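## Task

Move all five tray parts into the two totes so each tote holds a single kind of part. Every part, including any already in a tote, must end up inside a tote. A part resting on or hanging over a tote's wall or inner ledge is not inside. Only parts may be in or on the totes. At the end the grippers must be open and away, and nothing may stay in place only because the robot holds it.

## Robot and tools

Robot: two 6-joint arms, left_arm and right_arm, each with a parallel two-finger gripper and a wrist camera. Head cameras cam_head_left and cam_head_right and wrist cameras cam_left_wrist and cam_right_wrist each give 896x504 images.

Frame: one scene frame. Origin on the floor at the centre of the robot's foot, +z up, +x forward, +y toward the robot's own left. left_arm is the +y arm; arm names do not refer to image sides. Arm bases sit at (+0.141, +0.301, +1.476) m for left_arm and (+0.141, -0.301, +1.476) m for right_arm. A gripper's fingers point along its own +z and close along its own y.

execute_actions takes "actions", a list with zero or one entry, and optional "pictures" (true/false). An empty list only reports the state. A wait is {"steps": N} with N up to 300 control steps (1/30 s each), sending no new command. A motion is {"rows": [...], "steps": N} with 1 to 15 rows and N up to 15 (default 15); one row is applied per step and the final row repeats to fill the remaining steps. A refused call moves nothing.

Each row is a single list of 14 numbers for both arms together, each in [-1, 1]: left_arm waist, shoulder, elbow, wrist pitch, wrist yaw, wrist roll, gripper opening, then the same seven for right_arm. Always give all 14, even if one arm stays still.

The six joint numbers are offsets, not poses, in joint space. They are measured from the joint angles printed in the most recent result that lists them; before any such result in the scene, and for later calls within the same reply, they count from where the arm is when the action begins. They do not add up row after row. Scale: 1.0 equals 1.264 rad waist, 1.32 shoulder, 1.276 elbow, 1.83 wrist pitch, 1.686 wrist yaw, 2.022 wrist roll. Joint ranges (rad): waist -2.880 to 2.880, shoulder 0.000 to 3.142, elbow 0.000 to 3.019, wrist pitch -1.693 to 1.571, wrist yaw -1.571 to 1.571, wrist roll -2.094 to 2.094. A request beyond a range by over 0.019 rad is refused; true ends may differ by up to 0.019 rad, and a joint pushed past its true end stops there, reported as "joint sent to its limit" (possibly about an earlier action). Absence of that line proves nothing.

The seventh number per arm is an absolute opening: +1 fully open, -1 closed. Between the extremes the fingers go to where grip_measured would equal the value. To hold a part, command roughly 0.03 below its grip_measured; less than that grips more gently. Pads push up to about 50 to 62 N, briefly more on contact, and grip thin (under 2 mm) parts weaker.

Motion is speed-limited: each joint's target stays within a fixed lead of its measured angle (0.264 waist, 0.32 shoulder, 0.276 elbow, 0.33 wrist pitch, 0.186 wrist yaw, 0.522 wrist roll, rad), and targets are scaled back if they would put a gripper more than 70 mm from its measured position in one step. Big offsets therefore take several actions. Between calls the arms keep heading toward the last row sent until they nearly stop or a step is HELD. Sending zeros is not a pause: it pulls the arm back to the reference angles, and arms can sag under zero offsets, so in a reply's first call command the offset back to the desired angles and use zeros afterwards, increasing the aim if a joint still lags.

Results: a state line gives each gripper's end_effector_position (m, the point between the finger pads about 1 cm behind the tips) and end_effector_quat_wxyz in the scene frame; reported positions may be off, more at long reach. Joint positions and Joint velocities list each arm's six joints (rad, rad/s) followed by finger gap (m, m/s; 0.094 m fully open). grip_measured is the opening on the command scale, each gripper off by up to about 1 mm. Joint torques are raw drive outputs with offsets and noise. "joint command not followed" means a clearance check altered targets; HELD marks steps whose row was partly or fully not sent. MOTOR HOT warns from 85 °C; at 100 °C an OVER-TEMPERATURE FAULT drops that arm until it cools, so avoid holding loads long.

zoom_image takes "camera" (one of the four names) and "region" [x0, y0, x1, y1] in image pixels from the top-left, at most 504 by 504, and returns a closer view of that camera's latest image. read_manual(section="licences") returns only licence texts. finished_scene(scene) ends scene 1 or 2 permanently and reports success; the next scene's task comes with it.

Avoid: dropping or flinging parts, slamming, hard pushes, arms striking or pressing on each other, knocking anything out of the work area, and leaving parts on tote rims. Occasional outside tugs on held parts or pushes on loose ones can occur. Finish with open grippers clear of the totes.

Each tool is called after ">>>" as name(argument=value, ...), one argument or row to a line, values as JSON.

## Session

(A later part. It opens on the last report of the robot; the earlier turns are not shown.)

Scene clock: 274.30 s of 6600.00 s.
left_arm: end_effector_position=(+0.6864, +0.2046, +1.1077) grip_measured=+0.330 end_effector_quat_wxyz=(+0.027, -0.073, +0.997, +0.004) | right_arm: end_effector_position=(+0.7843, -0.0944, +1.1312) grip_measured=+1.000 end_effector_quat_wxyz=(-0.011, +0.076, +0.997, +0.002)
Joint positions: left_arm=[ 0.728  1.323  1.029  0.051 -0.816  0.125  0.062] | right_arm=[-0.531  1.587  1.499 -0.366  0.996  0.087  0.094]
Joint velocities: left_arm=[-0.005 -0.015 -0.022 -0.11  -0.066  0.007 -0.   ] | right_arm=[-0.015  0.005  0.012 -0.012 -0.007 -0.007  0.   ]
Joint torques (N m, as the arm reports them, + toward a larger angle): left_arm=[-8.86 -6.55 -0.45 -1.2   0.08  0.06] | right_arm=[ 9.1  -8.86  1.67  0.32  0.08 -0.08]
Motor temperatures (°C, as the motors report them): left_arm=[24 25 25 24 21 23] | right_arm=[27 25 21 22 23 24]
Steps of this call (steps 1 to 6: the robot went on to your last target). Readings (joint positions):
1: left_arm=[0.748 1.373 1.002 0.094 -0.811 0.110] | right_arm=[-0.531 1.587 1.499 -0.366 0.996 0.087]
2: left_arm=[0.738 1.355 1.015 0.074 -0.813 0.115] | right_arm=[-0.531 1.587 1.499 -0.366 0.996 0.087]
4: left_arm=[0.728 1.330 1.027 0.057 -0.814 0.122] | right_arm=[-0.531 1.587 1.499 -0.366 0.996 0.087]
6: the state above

>>> execute_actions(
  actions=[],
)

Scene clock: 286.03 s of 6600.00 s.
left_arm: end_effector_position=(+0.6629, +0.1908, +1.0995) grip_measured=+0.330 end_effector_quat_wxyz=(+0.005, -0.045, +0.999, +0.001) | right_arm: end_effector_position=(+0.7843, -0.0944, +1.1312) grip_measured=+1.000 end_effector_quat_wxyz=(-0.011, +0.076, +0.997, +0.002)
Joint positions: left_arm=[ 0.728  1.355  1.014  0.032 -0.817  0.133  0.062] | right_arm=[-0.531  1.587  1.499 -0.366  0.996  0.087  0.094]
Joint velocities: left_arm=[ 0.015 -0.005 -0.012  0.012  0.051 -0.007 -0.   ] | right_arm=[ 0.005  0.005  0.002  0.002  0.022 -0.066  0.   ]
Joint torques (N m, as the arm reports them, + toward a larger angle): left_arm=[-9.04 -8.17  0.36 -0.84 -0.01  0.04] | right_arm=[ 8.96 -8.95  1.7   0.3   0.09 -0.07]
Motor temperatures (°C, as the motors report them): left_arm=[24 25 25 24 21 23] | right_arm=[27 25 21 22 23 24]
Steps of this call (steps 1 to 30: the robot went on to your last target; steps 31 to 90: nothing new was sent; then 8.73 s passed at rest). Readings (joint positions):
1: left_arm=[0.728 1.324 1.028 0.047 -0.817 0.127] | right_arm=[-0.531 1.587 1.499 -0.366 0.996 0.087]
2: left_arm=[0.728 1.328 1.026 0.043 -0.817 0.128] | right_arm=[-0.531 1.587 1.499 -0.366 0.996 0.087]
4: left_arm=[0.728 1.336 1.022 0.038 -0.817 0.130] | right_arm=[-0.531 1.587 1.499 -0.366 0.996 0.087]
8: left_arm=[0.728 1.352 1.015 0.033 -0.817 0.132] | right_arm=[-0.531 1.587 1.499 -0.366 0.996 0.087]
90: the state above
All arms were judged still, so your last target was given up. Only a new action makes them travel on or press farther. Fingers that are still opening or closing keep moving.

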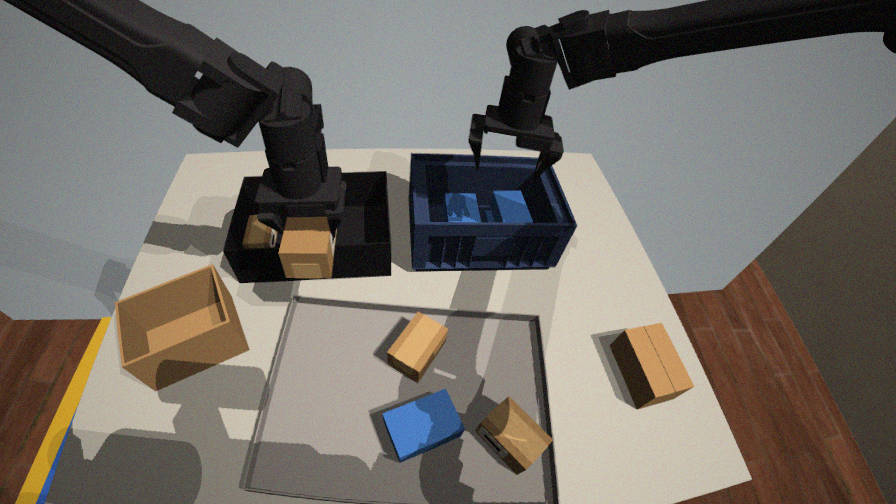

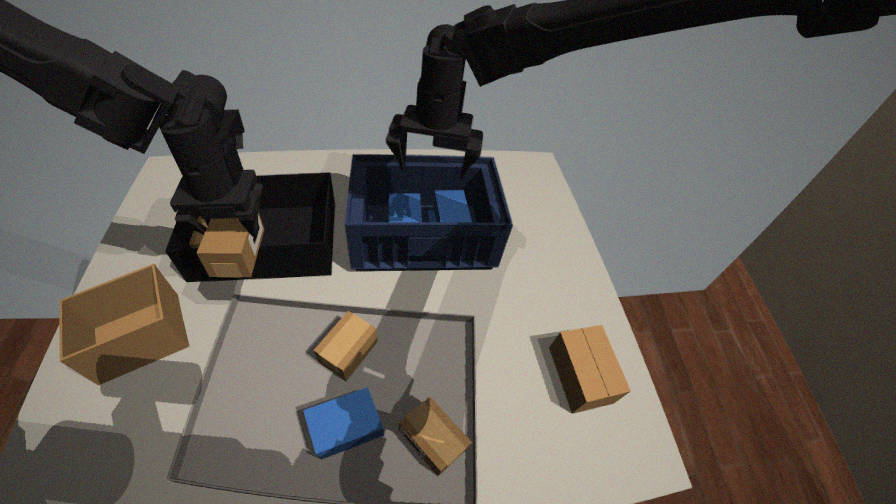

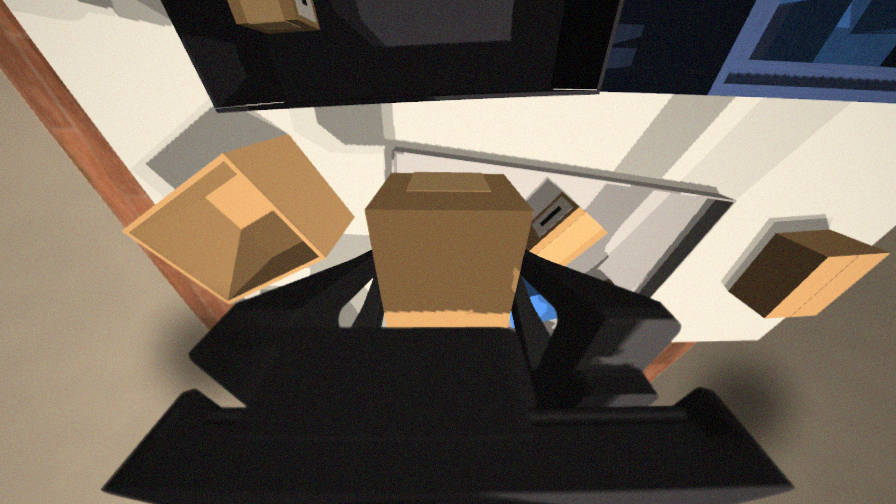

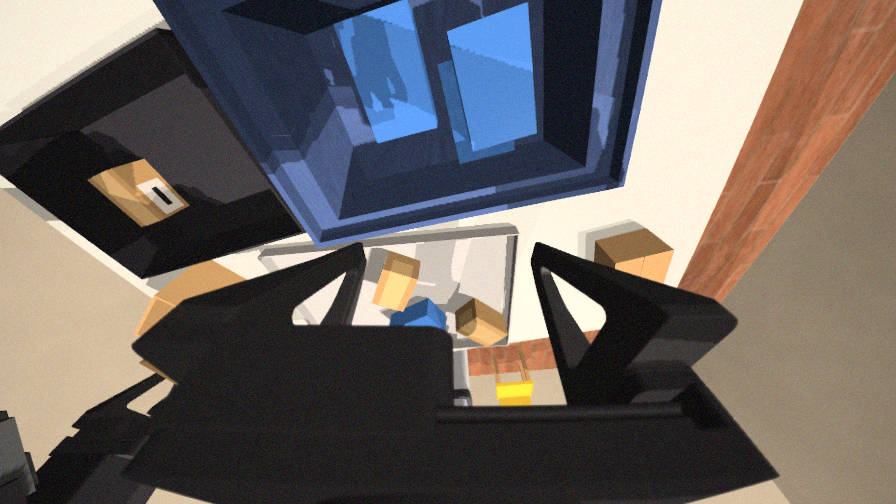

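>>> execute_actions(
  actions=[
    {"rows":[[-0.001,0.004,0.027,-0.015,-0.001,0.002,-0.383,-0.001,0.006,-0.028,0.029,0,0.022,1],[-0.002,0.009,0.055,-0.029,-0.002,0.004,-0.383,-0.002,0.013,-0.057,0.057,0,0.043,1],[-0.003,0.014,0.082,-0.044,-0.002,0.006,-0.383,-0.002,0.02,-0.085,0.086,-0.001,0.065,1],[-0.004,0.02,0.109,-0.059,-0.003,0.008,-0.383,-0.003,0.028,-0.114,0.115,-0.001,0.087,1],[-0.005,0.026,0.136,-0.073,-0.004,0.011,-0.383,-0.004,0.037,-0.142,0.143,-0.001,0.108,1],[-0.007,0.032,0.164,-0.088,-0.005,0.013,-0.383,-0.005,0.046,-0.17,0.172,-0.002,0.13,1],[-0.008,0.039,0.191,-0.103,-0.005,0.015,-0.383,-0.005,0.055,-0.199,0.2,-0.002,0.151,1],[-0.009,0.045,0.218,-0.118,-0.006,0.017,-0.383,-0.006,0.064,-0.227,0.229,-0.002,0.173,1]],"steps":15},
  ],
  pictures=false,
)

Scene clock: 293.97 s of 6600.00 s.
left_arm: end_effector_position=(+0.7666, +0.2067, +1.0923) grip_measured=+0.330 end_effector_quat_wxyz=(+0.020, -0.054, +0.998, +0.008) | right_arm: end_effector_position=(+0.6385, -0.0283, +1.0981) grip_measured=+1.000 end_effector_quat_wxyz=(-0.016, +0.219, +0.976, -0.000)
Joint positions: left_arm=[ 0.728  1.409  1.303 -0.157 -0.825  0.149  0.062] | right_arm=[-0.531  1.699  1.2    0.025  0.996  0.394  0.094]
Joint velocities: left_arm=[ 0.005 -0.005 -0.017 -0.09   0.007 -0.066  0.001] | right_arm=[ 0.005  0.132 -0.042  0.037 -0.066  0.242  0.   ]
Joint torques (N m, as the arm reports them, + toward a larger angle): left_arm=[-9.96 -9.56  0.96 -0.94 -0.04  0.04] | right_arm=[ 8.67 -9.78  0.79  1.31  0.   -0.01]
Motor temperatures (°C, as the motors report them): left_arm=[24 25 24 24 21 23] | right_arm=[27 25 21 22 23 24]
Steps of this call (steps 1 to 90: nothing new was sent; then 4.43 s passed at rest; steps 91 to 105: all 15 steps of this action). Readings (joint positions):
91: left_arm=[0.728 1.355 1.016 0.030 -0.817 0.133] | right_arm=[-0.531 1.587 1.496 -0.358 0.996 0.092]
92: left_arm=[0.728 1.356 1.024 0.020 -0.818 0.133] | right_arm=[-0.531 1.587 1.484 -0.333 0.996 0.104]
94: left_arm=[0.728 1.367 1.064 -0.019 -0.820 0.133] | right_arm=[-0.531 1.587 1.441 -0.252 0.996 0.147]
98: left_arm=[0.728 1.406 1.210 -0.117 -0.823 0.141] | right_arm=[-0.531 1.605 1.305 -0.074 0.996 0.263]
105: the state above

>>> execute_actions(
  actions=[
    {"rows":[[-0.003,0.008,0.028,-0.017,-0.001,0.003,-0.383,-0.008,0.024,-0.01,0.029,-0.005,0.02,1],[-0.006,0.017,0.055,-0.033,-0.002,0.006,-0.383,-0.016,0.047,-0.02,0.058,-0.01,0.04,1],[-0.009,0.025,0.083,-0.05,-0.003,0.01,-0.383,-0.024,0.071,-0.029,0.086,-0.016,0.059,1],[-0.012,0.034,0.11,-0.066,-0.004,0.013,-0.383,-0.032,0.095,-0.039,0.115,-0.021,0.079,1],[-0.015,0.042,0.138,-0.083,-0.004,0.016,-0.383,-0.039,0.118,-0.049,0.144,-0.026,0.099,1],[-0.018,0.051,0.165,-0.1,-0.005,0.019,-0.383,-0.047,0.142,-0.059,0.173,-0.031,0.119,1],[-0.021,0.059,0.193,-0.116,-0.006,0.023,-0.383,-0.055,0.165,-0.068,0.201,-0.036,0.138,1],[-0.024,0.068,0.22,-0.133,-0.007,0.026,-0.383,-0.063,0.189,-0.078,0.23,-0.042,0.158,1]],"steps":15},
  ],
  pictures=false,
)

>>> execute_actions(
  actions=[
    {"steps":8},
  ],
  pictures=true,
)

Scene clock: 298.50 s of 6600.00 s.
left_arm: end_effector_position=(+0.8396, +0.2163, +1.0849) grip_measured=+0.330 end_effector_quat_wxyz=(+0.010, -0.028, +0.999, +0.012) | right_arm: end_effector_position=(+0.5038, +0.0231, +1.0333) grip_measured=+1.000 end_effector_quat_wxyz=(-0.023, +0.365, +0.931, +0.000)
Joint positions: left_arm=[ 0.728  1.498  1.584 -0.375 -0.836  0.181  0.062] | right_arm=[-0.596  1.971  1.101  0.418  0.929  0.666  0.094]
Joint velocities: left_arm=[ 0.005 -0.005 -0.012 -0.076 -0.022 -0.051 -0.   ] | right_arm=[-0.161  0.259 -0.247 -0.007  0.022  0.344  0.   ]
Joint torques (N m, as the arm reports them, + toward a larger angle): left_arm=[-12.31 -11.21   2.97  -0.96  -0.04   0.04] | right_arm=[ 9.85 -8.15 -0.41  1.17 -0.03  0.03]
Motor temperatures (°C, as the motors report them): left_arm=[24 25 24 24 21 23] | right_arm=[27 25 21 22 23 24]
Steps of this call (steps 1 to 30: the robot went on to your last target; steps 31 to 90: nothing new was sent; then 1.03 s passed at rest; steps 91 to 105: all 15 steps of this action). Readings (joint positions):
91: left_arm=[0.728 1.410 1.297 -0.168 -0.825 0.152] | right_arm=[-0.531 1.691 1.203 0.045 0.995 0.429]
92: left_arm=[0.728 1.414 1.306 -0.176 -0.827 0.152] | right_arm=[-0.531 1.696 1.202 0.064 0.991 0.434]
94: left_arm=[0.728 1.430 1.351 -0.217 -0.829 0.153] | right_arm=[-0.534 1.722 1.198 0.137 0.976 0.462]
98: left_arm=[0.728 1.483 1.500 -0.325 -0.833 0.167] | right_arm=[-0.548 1.816 1.177 0.288 0.947 0.540]
105: the state above

Scene clock: 298.77 s of 6600.00 s.
left_arm: end_effector_position=(+0.8376, +0.2152, +1.0843) grip_measured=+0.330 end_effector_quat_wxyz=(+0.006, -0.023, +1.000, +0.011) | right_arm: end_effector_position=(+0.5026, +0.0180, +1.0311) grip_measured=+1.000 end_effector_quat_wxyz=(-0.020, +0.385, +0.923, -0.003)
Joint positions: left_arm=[ 0.728  1.5    1.584 -0.382 -0.836  0.185  0.062] | right_arm=[-0.603  1.968  1.093  0.433  0.929  0.699  0.094]
Joint velocities: left_arm=[-0.005 -0.005  0.012  0.017 -0.066 -0.051 -0.002] | right_arm=[ 0.005 -0.073  0.012  0.022  0.022  0.051  0.   ]
Joint torques (N m, as the arm reports them, + toward a larger angle): left_arm=[-12.08 -11.1    2.92  -0.93  -0.06   0.03] | right_arm=[ 8.96 -6.26 -1.23  0.65 -0.04  0.06]
Motor temperatures (°C, as the motors report them): left_arm=[24 25 24 24 21 23] | right_arm=[27 25 21 22 23 24]
Steps of this call (steps 1 to 8: the robot went on to your last target). Readings (joint positions):
1: left_arm=[0.728 1.499 1.584 -0.378 -0.836 0.182] | right_arm=[-0.600 1.978 1.094 0.418 0.929 0.674]
2: left_arm=[0.728 1.499 1.584 -0.380 -0.836 0.183] | right_arm=[-0.602 1.981 1.090 0.418 0.929 0.680]
4: left_arm=[0.728 1.500 1.584 -0.382 -0.836 0.184] | right_arm=[-0.603 1.979 1.090 0.423 0.929 0.690]
8: the state above

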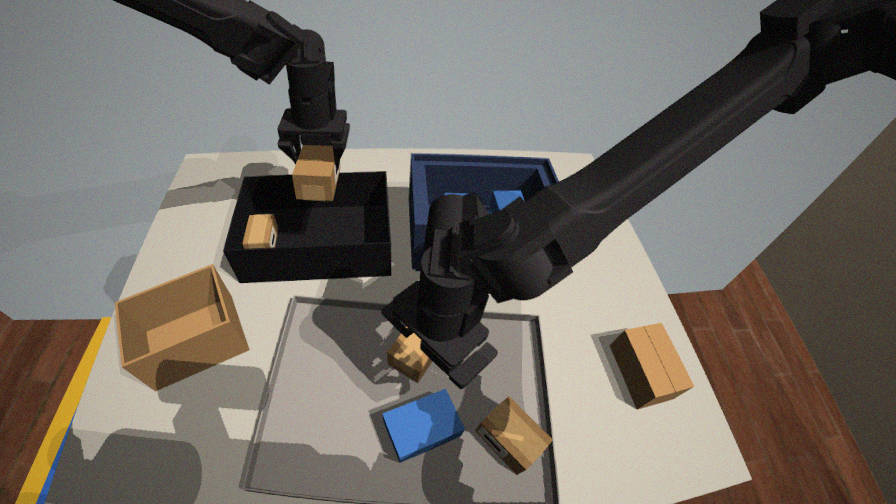

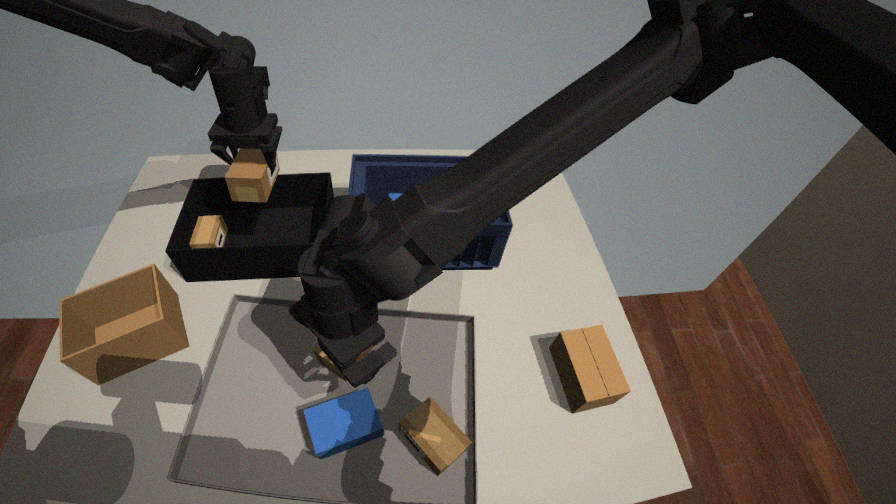

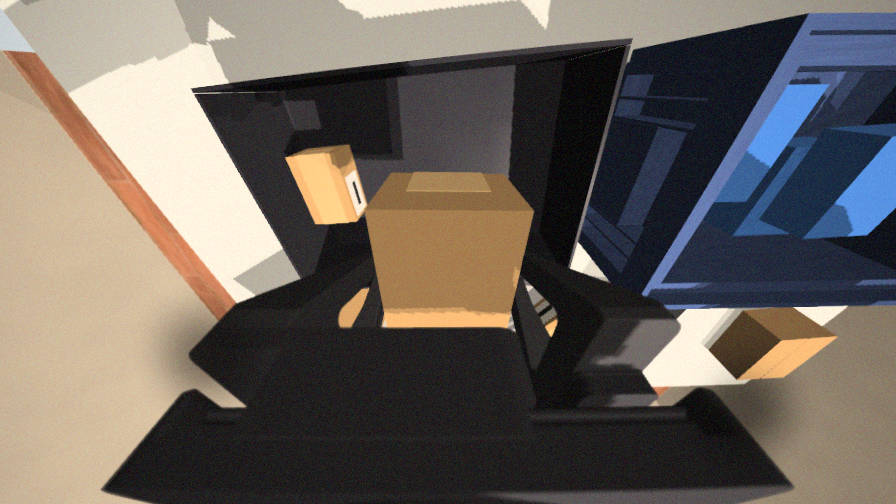

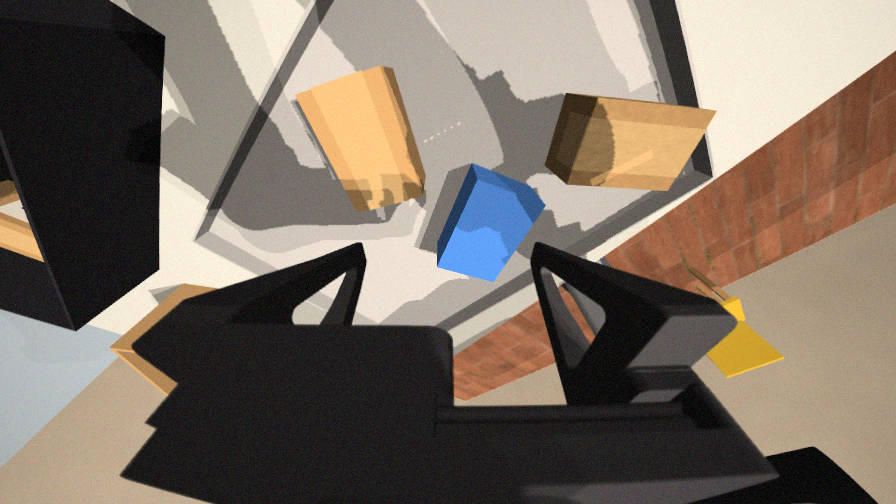

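>>> zoom_image(
  camera="cam_left_wrist",
  region=[170, 20, 670, 300],
)

>>> zoom_image(
  camera="cam_head_left",
  region=[210, 130, 410, 290],
)

Region (170, 20, 670, 300) of cam_left_wrist's 896x504 image, scaled by 1.008, with more detail than that image has; it fills the top 282 rows of this view, and the rest is white.

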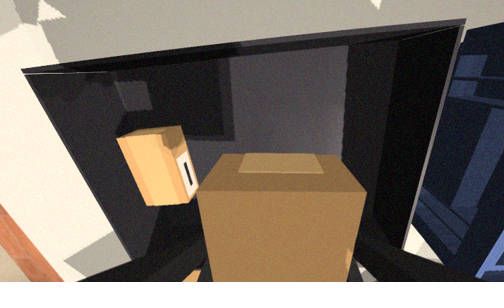

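Region (210, 130, 410, 290) of cam_head_left's 896x504 image, scaled by 2.520, with more detail than that image has; it fills the top 403 rows of this view, and the rest is white.

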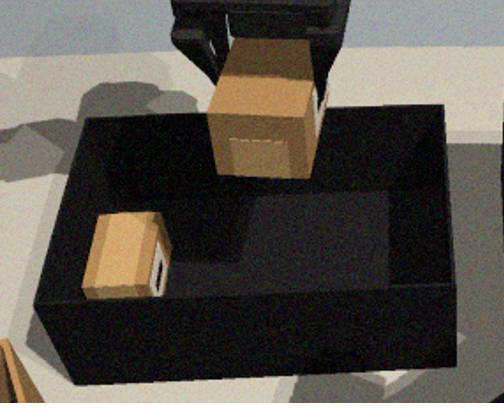

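>>> zoom_image(
  camera="cam_left_wrist",
  region=[270, 130, 390, 240],
)

Region (270, 130, 390, 240) of cam_left_wrist's 896x504 image, scaled by 4.200, with more detail than that image has; it fills the top 462 rows of this view, and the rest is white.

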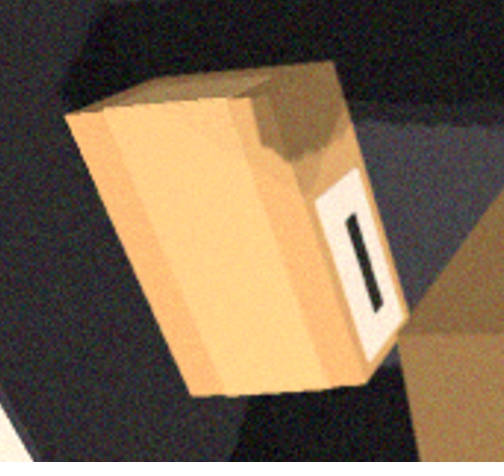

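>>> execute_actions(
  actions=[
    {"rows":[[0.005,-0.003,0,-0.003,0.005,0.06,-0.383,-0.005,0.011,-0.005,0.017,-0.003,0.011,1],[0.011,-0.007,0.001,-0.007,0.01,0.12,-0.383,-0.011,0.022,-0.01,0.033,-0.007,0.022,1],[0.016,-0.01,0.001,-0.01,0.015,0.18,-0.383,-0.016,0.034,-0.015,0.05,-0.01,0.033,1],[0.022,-0.013,0.002,-0.014,0.02,0.24,-0.383,-0.022,0.045,-0.02,0.067,-0.013,0.044,1],[0.027,-0.016,0.002,-0.017,0.025,0.3,-0.383,-0.027,0.056,-0.025,0.083,-0.016,0.055,1],[0.032,-0.02,0.003,-0.021,0.03,0.36,-0.383,-0.033,0.067,-0.031,0.1,-0.02,0.066,1],[0.038,-0.023,0.003,-0.024,0.035,0.42,-0.383,-0.038,0.078,-0.036,0.117,-0.023,0.077,1],[0.043,-0.026,0.004,-0.028,0.04,0.48,-0.383,-0.044,0.09,-0.041,0.134,-0.026,0.088,1],[0.049,-0.03,0.004,-0.031,0.045,0.54,-0.383,-0.05,0.101,-0.046,0.15,-0.03,0.099,1],[0.054,-0.033,0.005,-0.035,0.05,0.6,-0.383,-0.055,0.112,-0.051,0.167,-0.033,0.11,1],[0.054,-0.033,0.005,-0.035,0.05,0.66,-0.383,-0.055,0.112,-0.051,0.167,-0.033,0.11,1],[0.054,-0.033,0.005,-0.035,0.05,0.7,-0.383,-0.055,0.112,-0.051,0.167,-0.033,0.11,1],[0.054,-0.033,0.005,-0.035,0.05,0.738,-0.383,-0.055,0.112,-0.051,0.167,-0.033,0.11,1]],"steps":15},
  ],
  pictures=false,
)

>>> execute_actions(
  actions=[
    {"steps":20},
  ],
  pictures=true,
)

Scene clock: 363.10 s of 6600.00 s.
left_arm: end_effector_position=(+0.8266, +0.2364, +1.0659) grip_measured=+0.329 end_effector_quat_wxyz=(-0.006, +0.539, +0.842, -0.008) | right_arm: end_effector_position=(+0.4305, +0.0198, +0.9985) grip_measured=+1.000 end_effector_quat_wxyz=(-0.006, +0.502, +0.865, -0.002)
Joint positions: left_arm=[ 0.79   1.488  1.584 -0.428 -0.755  1.358  0.062] | right_arm=[-0.662  2.126  1.044  0.715  0.878  0.887  0.094]
Joint velocities: left_arm=[ 0.054 -0.063 -0.007 -0.022  0.051  2.    -0.001] | right_arm=[-0.112  0.132 -0.149 -0.002  0.007  0.227  0.   ]
Joint torques (N m, as the arm reports them, + toward a larger angle): left_arm=[ -9.07 -13.43   3.36  -1.03   0.24   0.  ] | right_arm=[ 9.28 -5.   -3.01  1.33 -0.07 -0.05]
Motor temperatures (°C, as the motors report them): left_arm=[25 26 24 24 21 23] | right_arm=[27 24 21 22 23 24]
Steps of this call (steps 1 to 30: the robot went on to your last target; steps 31 to 90: nothing new was sent; then 60.83 s passed at rest; steps 91 to 105: all 15 steps of this action). Readings (joint positions):
91: left_arm=[0.728 1.500 1.584 -0.382 -0.833 0.200] | right_arm=[-0.603 1.963 1.094 0.437 0.929 0.706]
92: left_arm=[0.728 1.500 1.584 -0.382 -0.827 0.236] | right_arm=[-0.603 1.966 1.094 0.447 0.926 0.711]
94: left_arm=[0.729 1.500 1.584 -0.383 -0.811 0.355] | right_arm=[-0.604 1.978 1.094 0.492 0.917 0.730]
98: left_arm=[0.744 1.499 1.584 -0.402 -0.777 0.708] | right_arm=[-0.615 2.031 1.089 0.608 0.894 0.792]
105: the state above

Scene clock: 363.77 s of 6600.00 s.
left_arm: end_effector_position=(+0.8294, +0.2404, +1.0685) grip_measured=+0.329 end_effector_quat_wxyz=(-0.003, +0.656, +0.754, -0.007) | right_arm: end_effector_position=(+0.4274, +0.0178, +0.9979) grip_measured=+1.000 end_effector_quat_wxyz=(-0.006, +0.514, +0.858, -0.003)
Joint positions: left_arm=[ 0.791  1.48   1.584 -0.428 -0.753  1.658  0.062] | right_arm=[-0.665  2.129  1.038  0.724  0.878  0.913  0.094]
Joint velocities: left_arm=[-0.005 -0.015  0.007 -0.012  0.007 -0.051  0.001] | right_arm=[-0.005  0.005 -0.032  0.002 -0.007 -0.066  0.   ]
Joint torques (N m, as the arm reports them, + toward a larger angle): left_arm=[ -8.86 -13.37   3.44  -1.03   0.19   0.04] | right_arm=[ 9.17 -5.4  -3.26  0.9  -0.01 -0.01]
Motor temperatures (°C, as the motors report them): left_arm=[25 26 24 24 21 23] | right_arm=[27 24 21 22 23 24]
Steps of this call (steps 1 to 20: the robot went on to your last target). Readings (joint positions):
1: left_arm=[0.791 1.486 1.584 -0.428 -0.755 1.419] | right_arm=[-0.665 2.129 1.040 0.715 0.878 0.892]
2: left_arm=[0.791 1.484 1.584 -0.428 -0.755 1.468] | right_arm=[-0.665 2.130 1.038 0.715 0.878 0.897]
4: left_arm=[0.791 1.482 1.584 -0.428 -0.753 1.538] | right_arm=[-0.665 2.130 1.038 0.720 0.878 0.903]
8: left_arm=[0.791 1.480 1.584 -0.428 -0.753 1.611] | right_arm=[-0.665 2.129 1.038 0.724 0.878 0.909]
20: the state above

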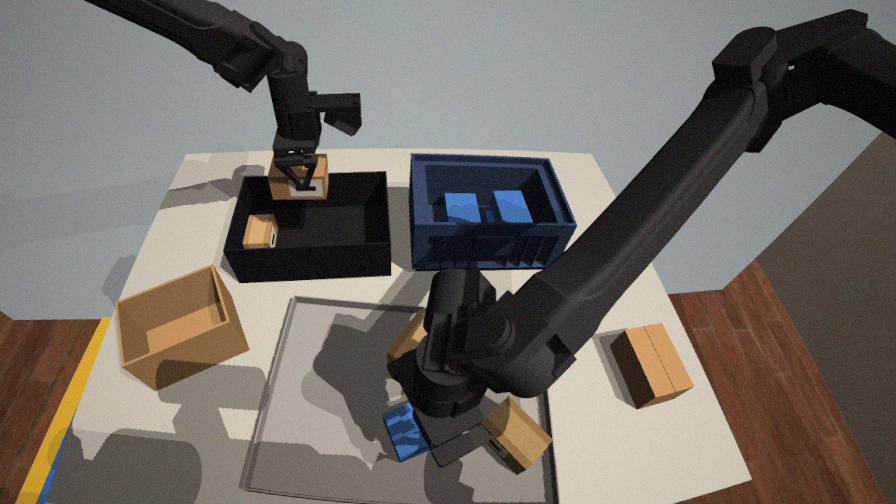

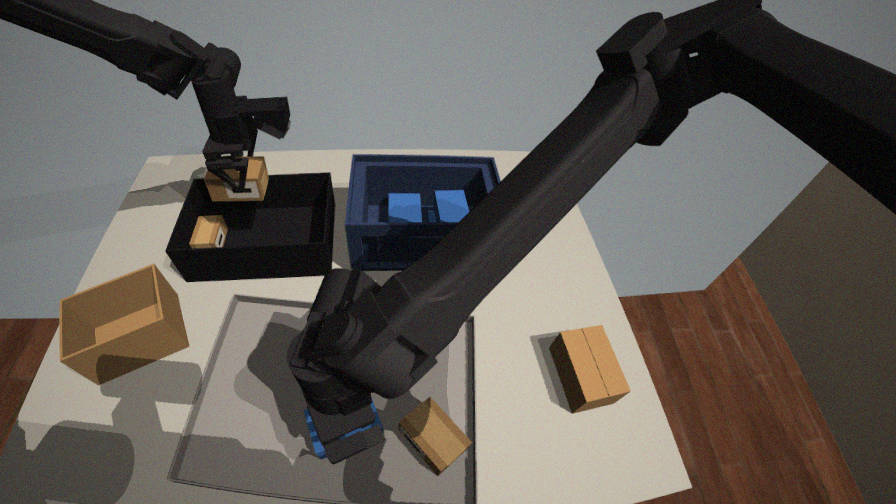

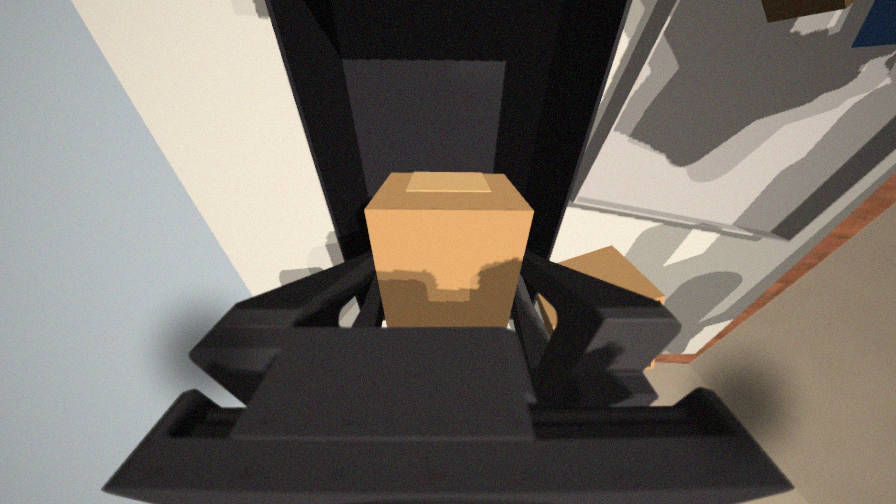

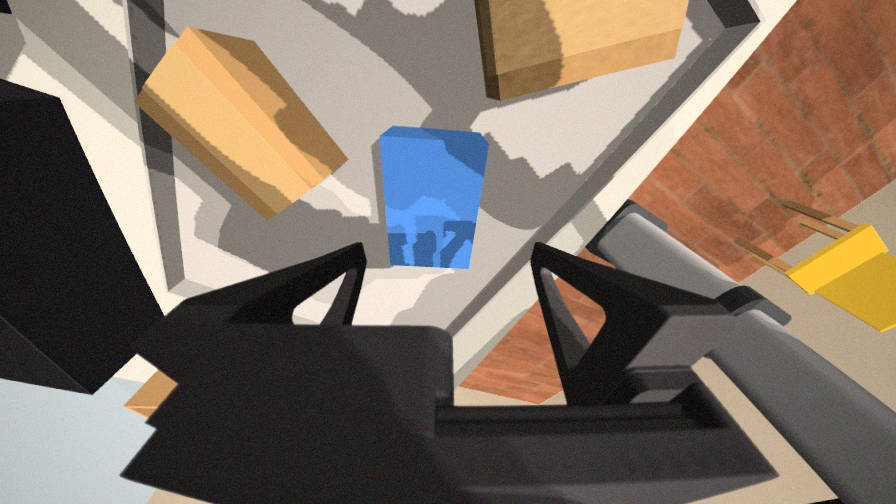

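>>> execute_actions(
  actions=[
    {"rows":[[0.013,0.012,0.015,0.005,0.009,0.004,-0.383,-0.005,0.002,0.012,-0.001,-0.004,0,1],[0.026,0.026,0.031,0.009,0.018,0.008,-0.383,-0.01,0.006,0.023,-0.001,-0.007,0.001,1],[0.039,0.042,0.046,0.014,0.028,0.012,-0.383,-0.015,0.011,0.035,-0.002,-0.011,0.001,1],[0.052,0.058,0.061,0.018,0.037,0.016,-0.383,-0.02,0.016,0.046,-0.002,-0.014,0.001,1],[0.066,0.075,0.077,0.023,0.046,0.02,-0.383,-0.025,0.021,0.058,-0.003,-0.018,0.002,1],[0.079,0.092,0.092,0.028,0.055,0.023,-0.383,-0.03,0.026,0.069,-0.004,-0.022,0.002,1],[0.092,0.109,0.107,0.032,0.064,0.027,-0.383,-0.035,0.031,0.08,-0.004,-0.025,0.002,1],[0.105,0.126,0.122,0.037,0.074,0.031,-0.383,-0.04,0.035,0.086,-0.005,-0.029,0.003,1],[0.118,0.143,0.138,0.041,0.083,0.035,-0.383,-0.045,0.039,0.092,-0.005,-0.032,0.003,1],[0.131,0.159,0.153,0.046,0.092,0.039,-0.383,-0.049,0.042,0.092,-0.006,-0.036,0.003,1]],"steps":15},
  ],
  pictures=false,
)

>>> execute_actions(
  actions=[
    {"steps":12},
  ],
  pictures=true,
)

Scene clock: 381.07 s of 6600.00 s.
left_arm: end_effector_position=(+0.8167, +0.2593, +0.9365) grip_measured=+0.329 end_effector_quat_wxyz=(-0.013, +0.654, +0.757, -0.007) | right_arm: end_effector_position=(+0.4565, +0.0215, +0.9563) grip_measured=+1.000 end_effector_quat_wxyz=(+0.011, +0.542, +0.840, +0.008)
Joint positions: left_arm=[ 0.968  1.706  1.769 -0.357 -0.602  1.711  0.062] | right_arm=[-0.714  2.169  1.154  0.724  0.821  0.913  0.094]
Joint velocities: left_arm=[ 0.161  0.288  0.002  0.007  0.022  0.022 -0.   ] | right_arm=[-0.103  0.063 -0.007 -0.012  0.037  0.066  0.   ]
Joint torques (N m, as the arm reports them, + toward a larger angle): left_arm=[-10.92 -15.42   3.5    0.23   0.26   0.01] | right_arm=[ 9.72 -3.58 -2.45 -0.02 -0.04 -0.03]
Motor temperatures (°C, as the motors report them): left_arm=[24 26 24 24 21 23] | right_arm=[27 24 22 22 23 24]
Steps of this call (steps 1 to 30: the robot went on to your last target; steps 31 to 90: nothing new was sent; then 13.80 s passed at rest; steps 91 to 105: all 15 steps of this action). Readings (joint positions):
91: left_arm=[0.792 1.481 1.584 -0.428 -0.748 1.661] | right_arm=[-0.665 2.129 1.039 0.724 0.877 0.913]
92: left_arm=[0.793 1.483 1.586 -0.428 -0.736 1.661] | right_arm=[-0.665 2.129 1.042 0.724 0.875 0.913]
94: left_arm=[0.802 1.499 1.607 -0.426 -0.705 1.664] | right_arm=[-0.666 2.133 1.059 0.724 0.865 0.913]
98: left_arm=[0.857 1.578 1.696 -0.394 -0.643 1.681] | right_arm=[-0.675 2.151 1.122 0.724 0.838 0.913]
105: the state above

Scene clock: 381.47 s of 6600.00 s.
left_arm: end_effector_position=(+0.8108, +0.2570, +0.9307) grip_measured=+0.329 end_effector_quat_wxyz=(-0.016, +0.659, +0.752, -0.010) | right_arm: end_effector_position=(+0.4523, +0.0207, +0.9543) grip_measured=+1.000 end_effector_quat_wxyz=(+0.009, +0.541, +0.841, +0.006)
Joint positions: left_arm=[ 0.973  1.716  1.769 -0.357 -0.598  1.72   0.062] | right_arm=[-0.718  2.174  1.154  0.724  0.821  0.913  0.094]
Joint velocities: left_arm=[-0.005  0.005 -0.002 -0.022  0.022  0.007 -0.001] | right_arm=[ 0.015 -0.015 -0.002 -0.002 -0.007 -0.022  0.   ]
Joint torques (N m, as the arm reports them, + toward a larger angle): left_arm=[-10.64 -15.09   3.51   0.22   0.11   0.05] | right_arm=[ 8.84 -3.46 -2.36 -0.04 -0.04 -0.02]
Motor temperatures (°C, as the motors report them): left_arm=[24 26 24 24 21 23] | right_arm=[27 24 22 22 23 24]
Steps of this call (steps 1 to 12: the robot went on to your last target). Readings (joint positions):
1: left_arm=[0.972 1.714 1.769 -0.357 -0.602 1.713] | right_arm=[-0.716 2.170 1.154 0.724 0.821 0.913]
2: left_arm=[0.973 1.719 1.769 -0.357 -0.602 1.715] | right_arm=[-0.718 2.172 1.154 0.724 0.821 0.913]
4: left_arm=[0.973 1.723 1.769 -0.357 -0.598 1.717] | right_arm=[-0.718 2.174 1.154 0.724 0.821 0.913]
8: left_arm=[0.973 1.719 1.769 -0.357 -0.598 1.719] | right_arm=[-0.718 2.174 1.154 0.724 0.821 0.913]
12: the state above

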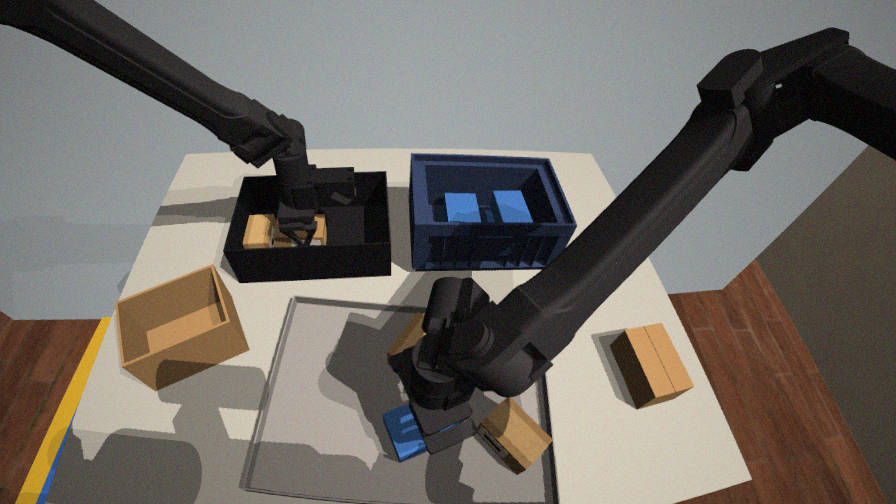

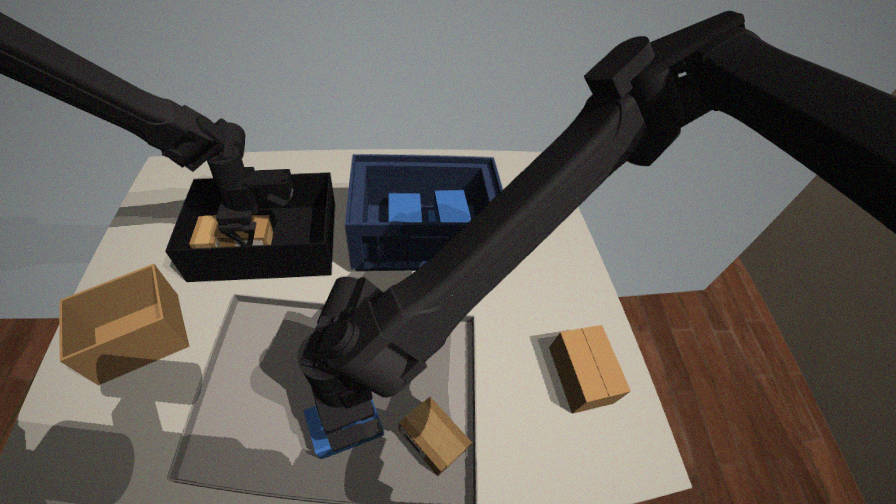

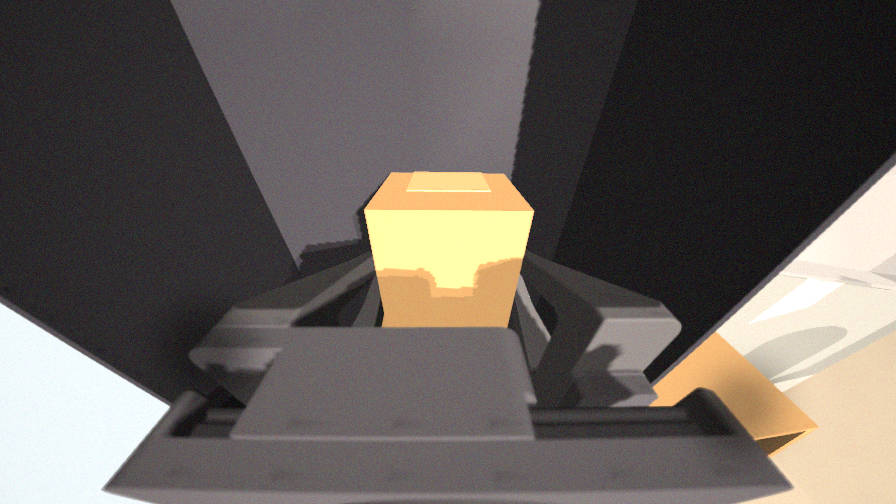

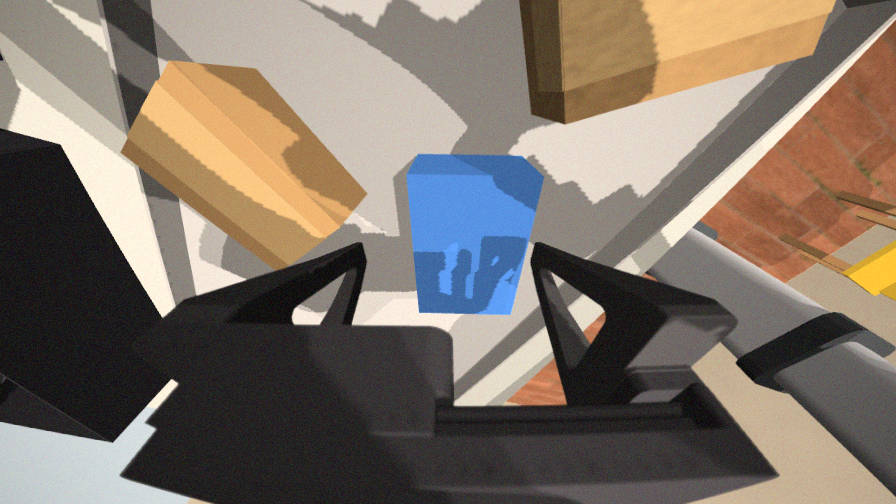

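>>> execute_actions(
  actions=[
    {"rows":[[-0.01,-0.005,0.008,-0.004,-0.003,0.002,-0.383,0,0.003,-0.006,-0.002,0,0.002,1],[-0.02,-0.01,0.018,-0.008,-0.006,0.004,-0.383,0,0.006,-0.012,-0.004,0,0.004,1],[-0.03,-0.015,0.029,-0.012,-0.009,0.006,-0.383,0,0.009,-0.018,-0.006,0,0.006,1],[-0.03,-0.015,0.039,-0.015,-0.011,0.008,-0.383,0,0.011,-0.024,-0.008,0,0.008,1]],"steps":12},
  ],
  pictures=true,
)

Scene clock: 390.47 s of 6600.00 s.
left_arm: end_effector_position=(+0.8282, +0.2634, +0.9366) grip_measured=+0.329 end_effector_quat_wxyz=(-0.014, +0.654, +0.756, +0.001) | right_arm: end_effector_position=(+0.4507, +0.0212, +0.9542) grip_measured=+1.000 end_effector_quat_wxyz=(+0.007, +0.543, +0.840, +0.005)
Joint positions: left_arm=[ 0.966  1.716  1.804 -0.368 -0.614  1.721  0.062] | right_arm=[-0.718  2.176  1.154  0.722  0.821  0.92   0.094]
Joint velocities: left_arm=[-0.024 -0.024 -0.017 -0.007 -0.007  0.007  0.001] | right_arm=[-0.005 -0.015 -0.012 -0.027 -0.037  0.007  0.   ]
Joint torques (N m, as the arm reports them, + toward a larger angle): left_arm=[-11.69 -14.61   4.1   -1.01  -0.03   0.05] | right_arm=[ 9.7  -3.25 -4.64 -0.11  0.15 -0.03]
Motor temperatures (°C, as the motors report them): left_arm=[24 27 24 24 21 23] | right_arm=[27 24 21 22 23 24]
Steps of this call (steps 1 to 30: the robot went on to your last target; steps 31 to 90: nothing new was sent; then 5.60 s passed at rest; steps 91 to 102: all 12 steps of this action). Readings (joint positions):
91: left_arm=[0.973 1.716 1.769 -0.357 -0.599 1.721] | right_arm=[-0.718 2.174 1.154 0.724 0.821 0.913]
92: left_arm=[0.973 1.716 1.769 -0.357 -0.602 1.721] | right_arm=[-0.718 2.174 1.154 0.724 0.821 0.913]
94: left_arm=[0.972 1.716 1.774 -0.362 -0.611 1.721] | right_arm=[-0.718 2.174 1.154 0.724 0.821 0.915]
98: left_arm=[0.969 1.716 1.794 -0.368 -0.614 1.721] | right_arm=[-0.718 2.175 1.154 0.722 0.821 0.919]
102: the state above

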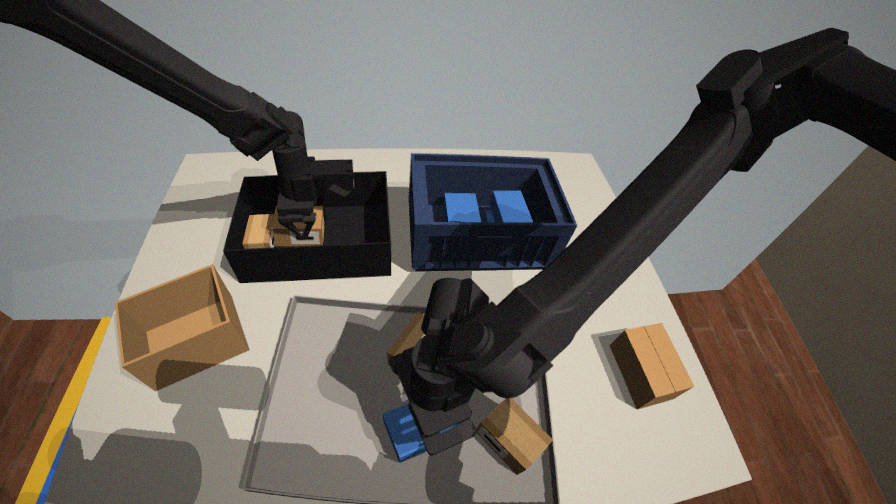

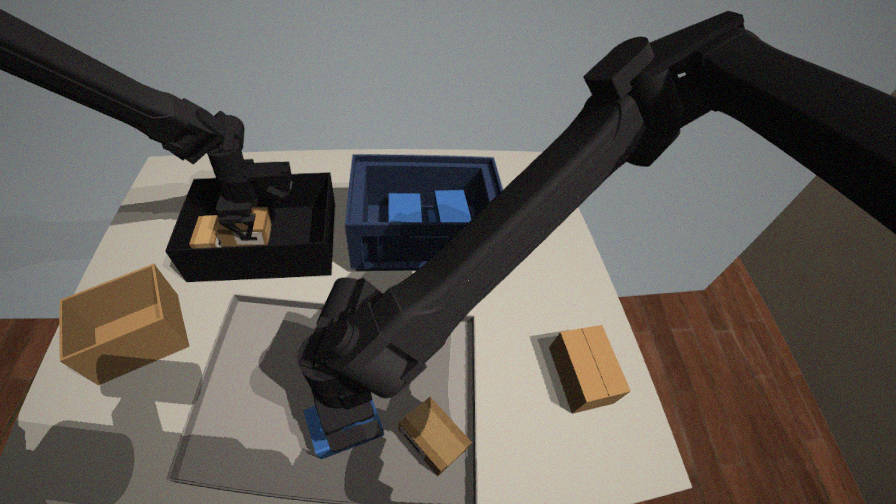

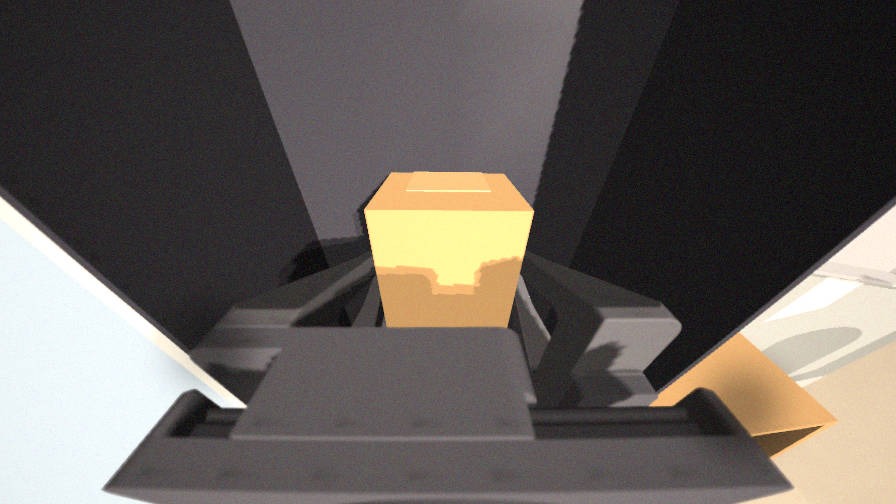

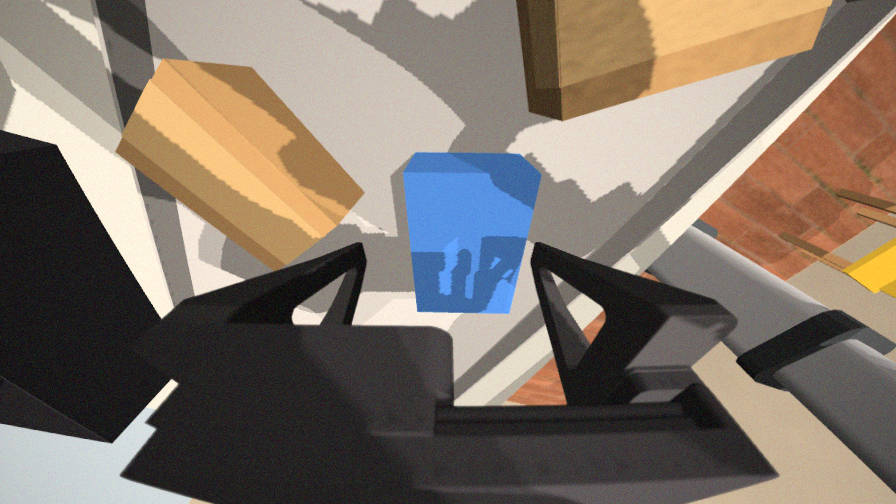

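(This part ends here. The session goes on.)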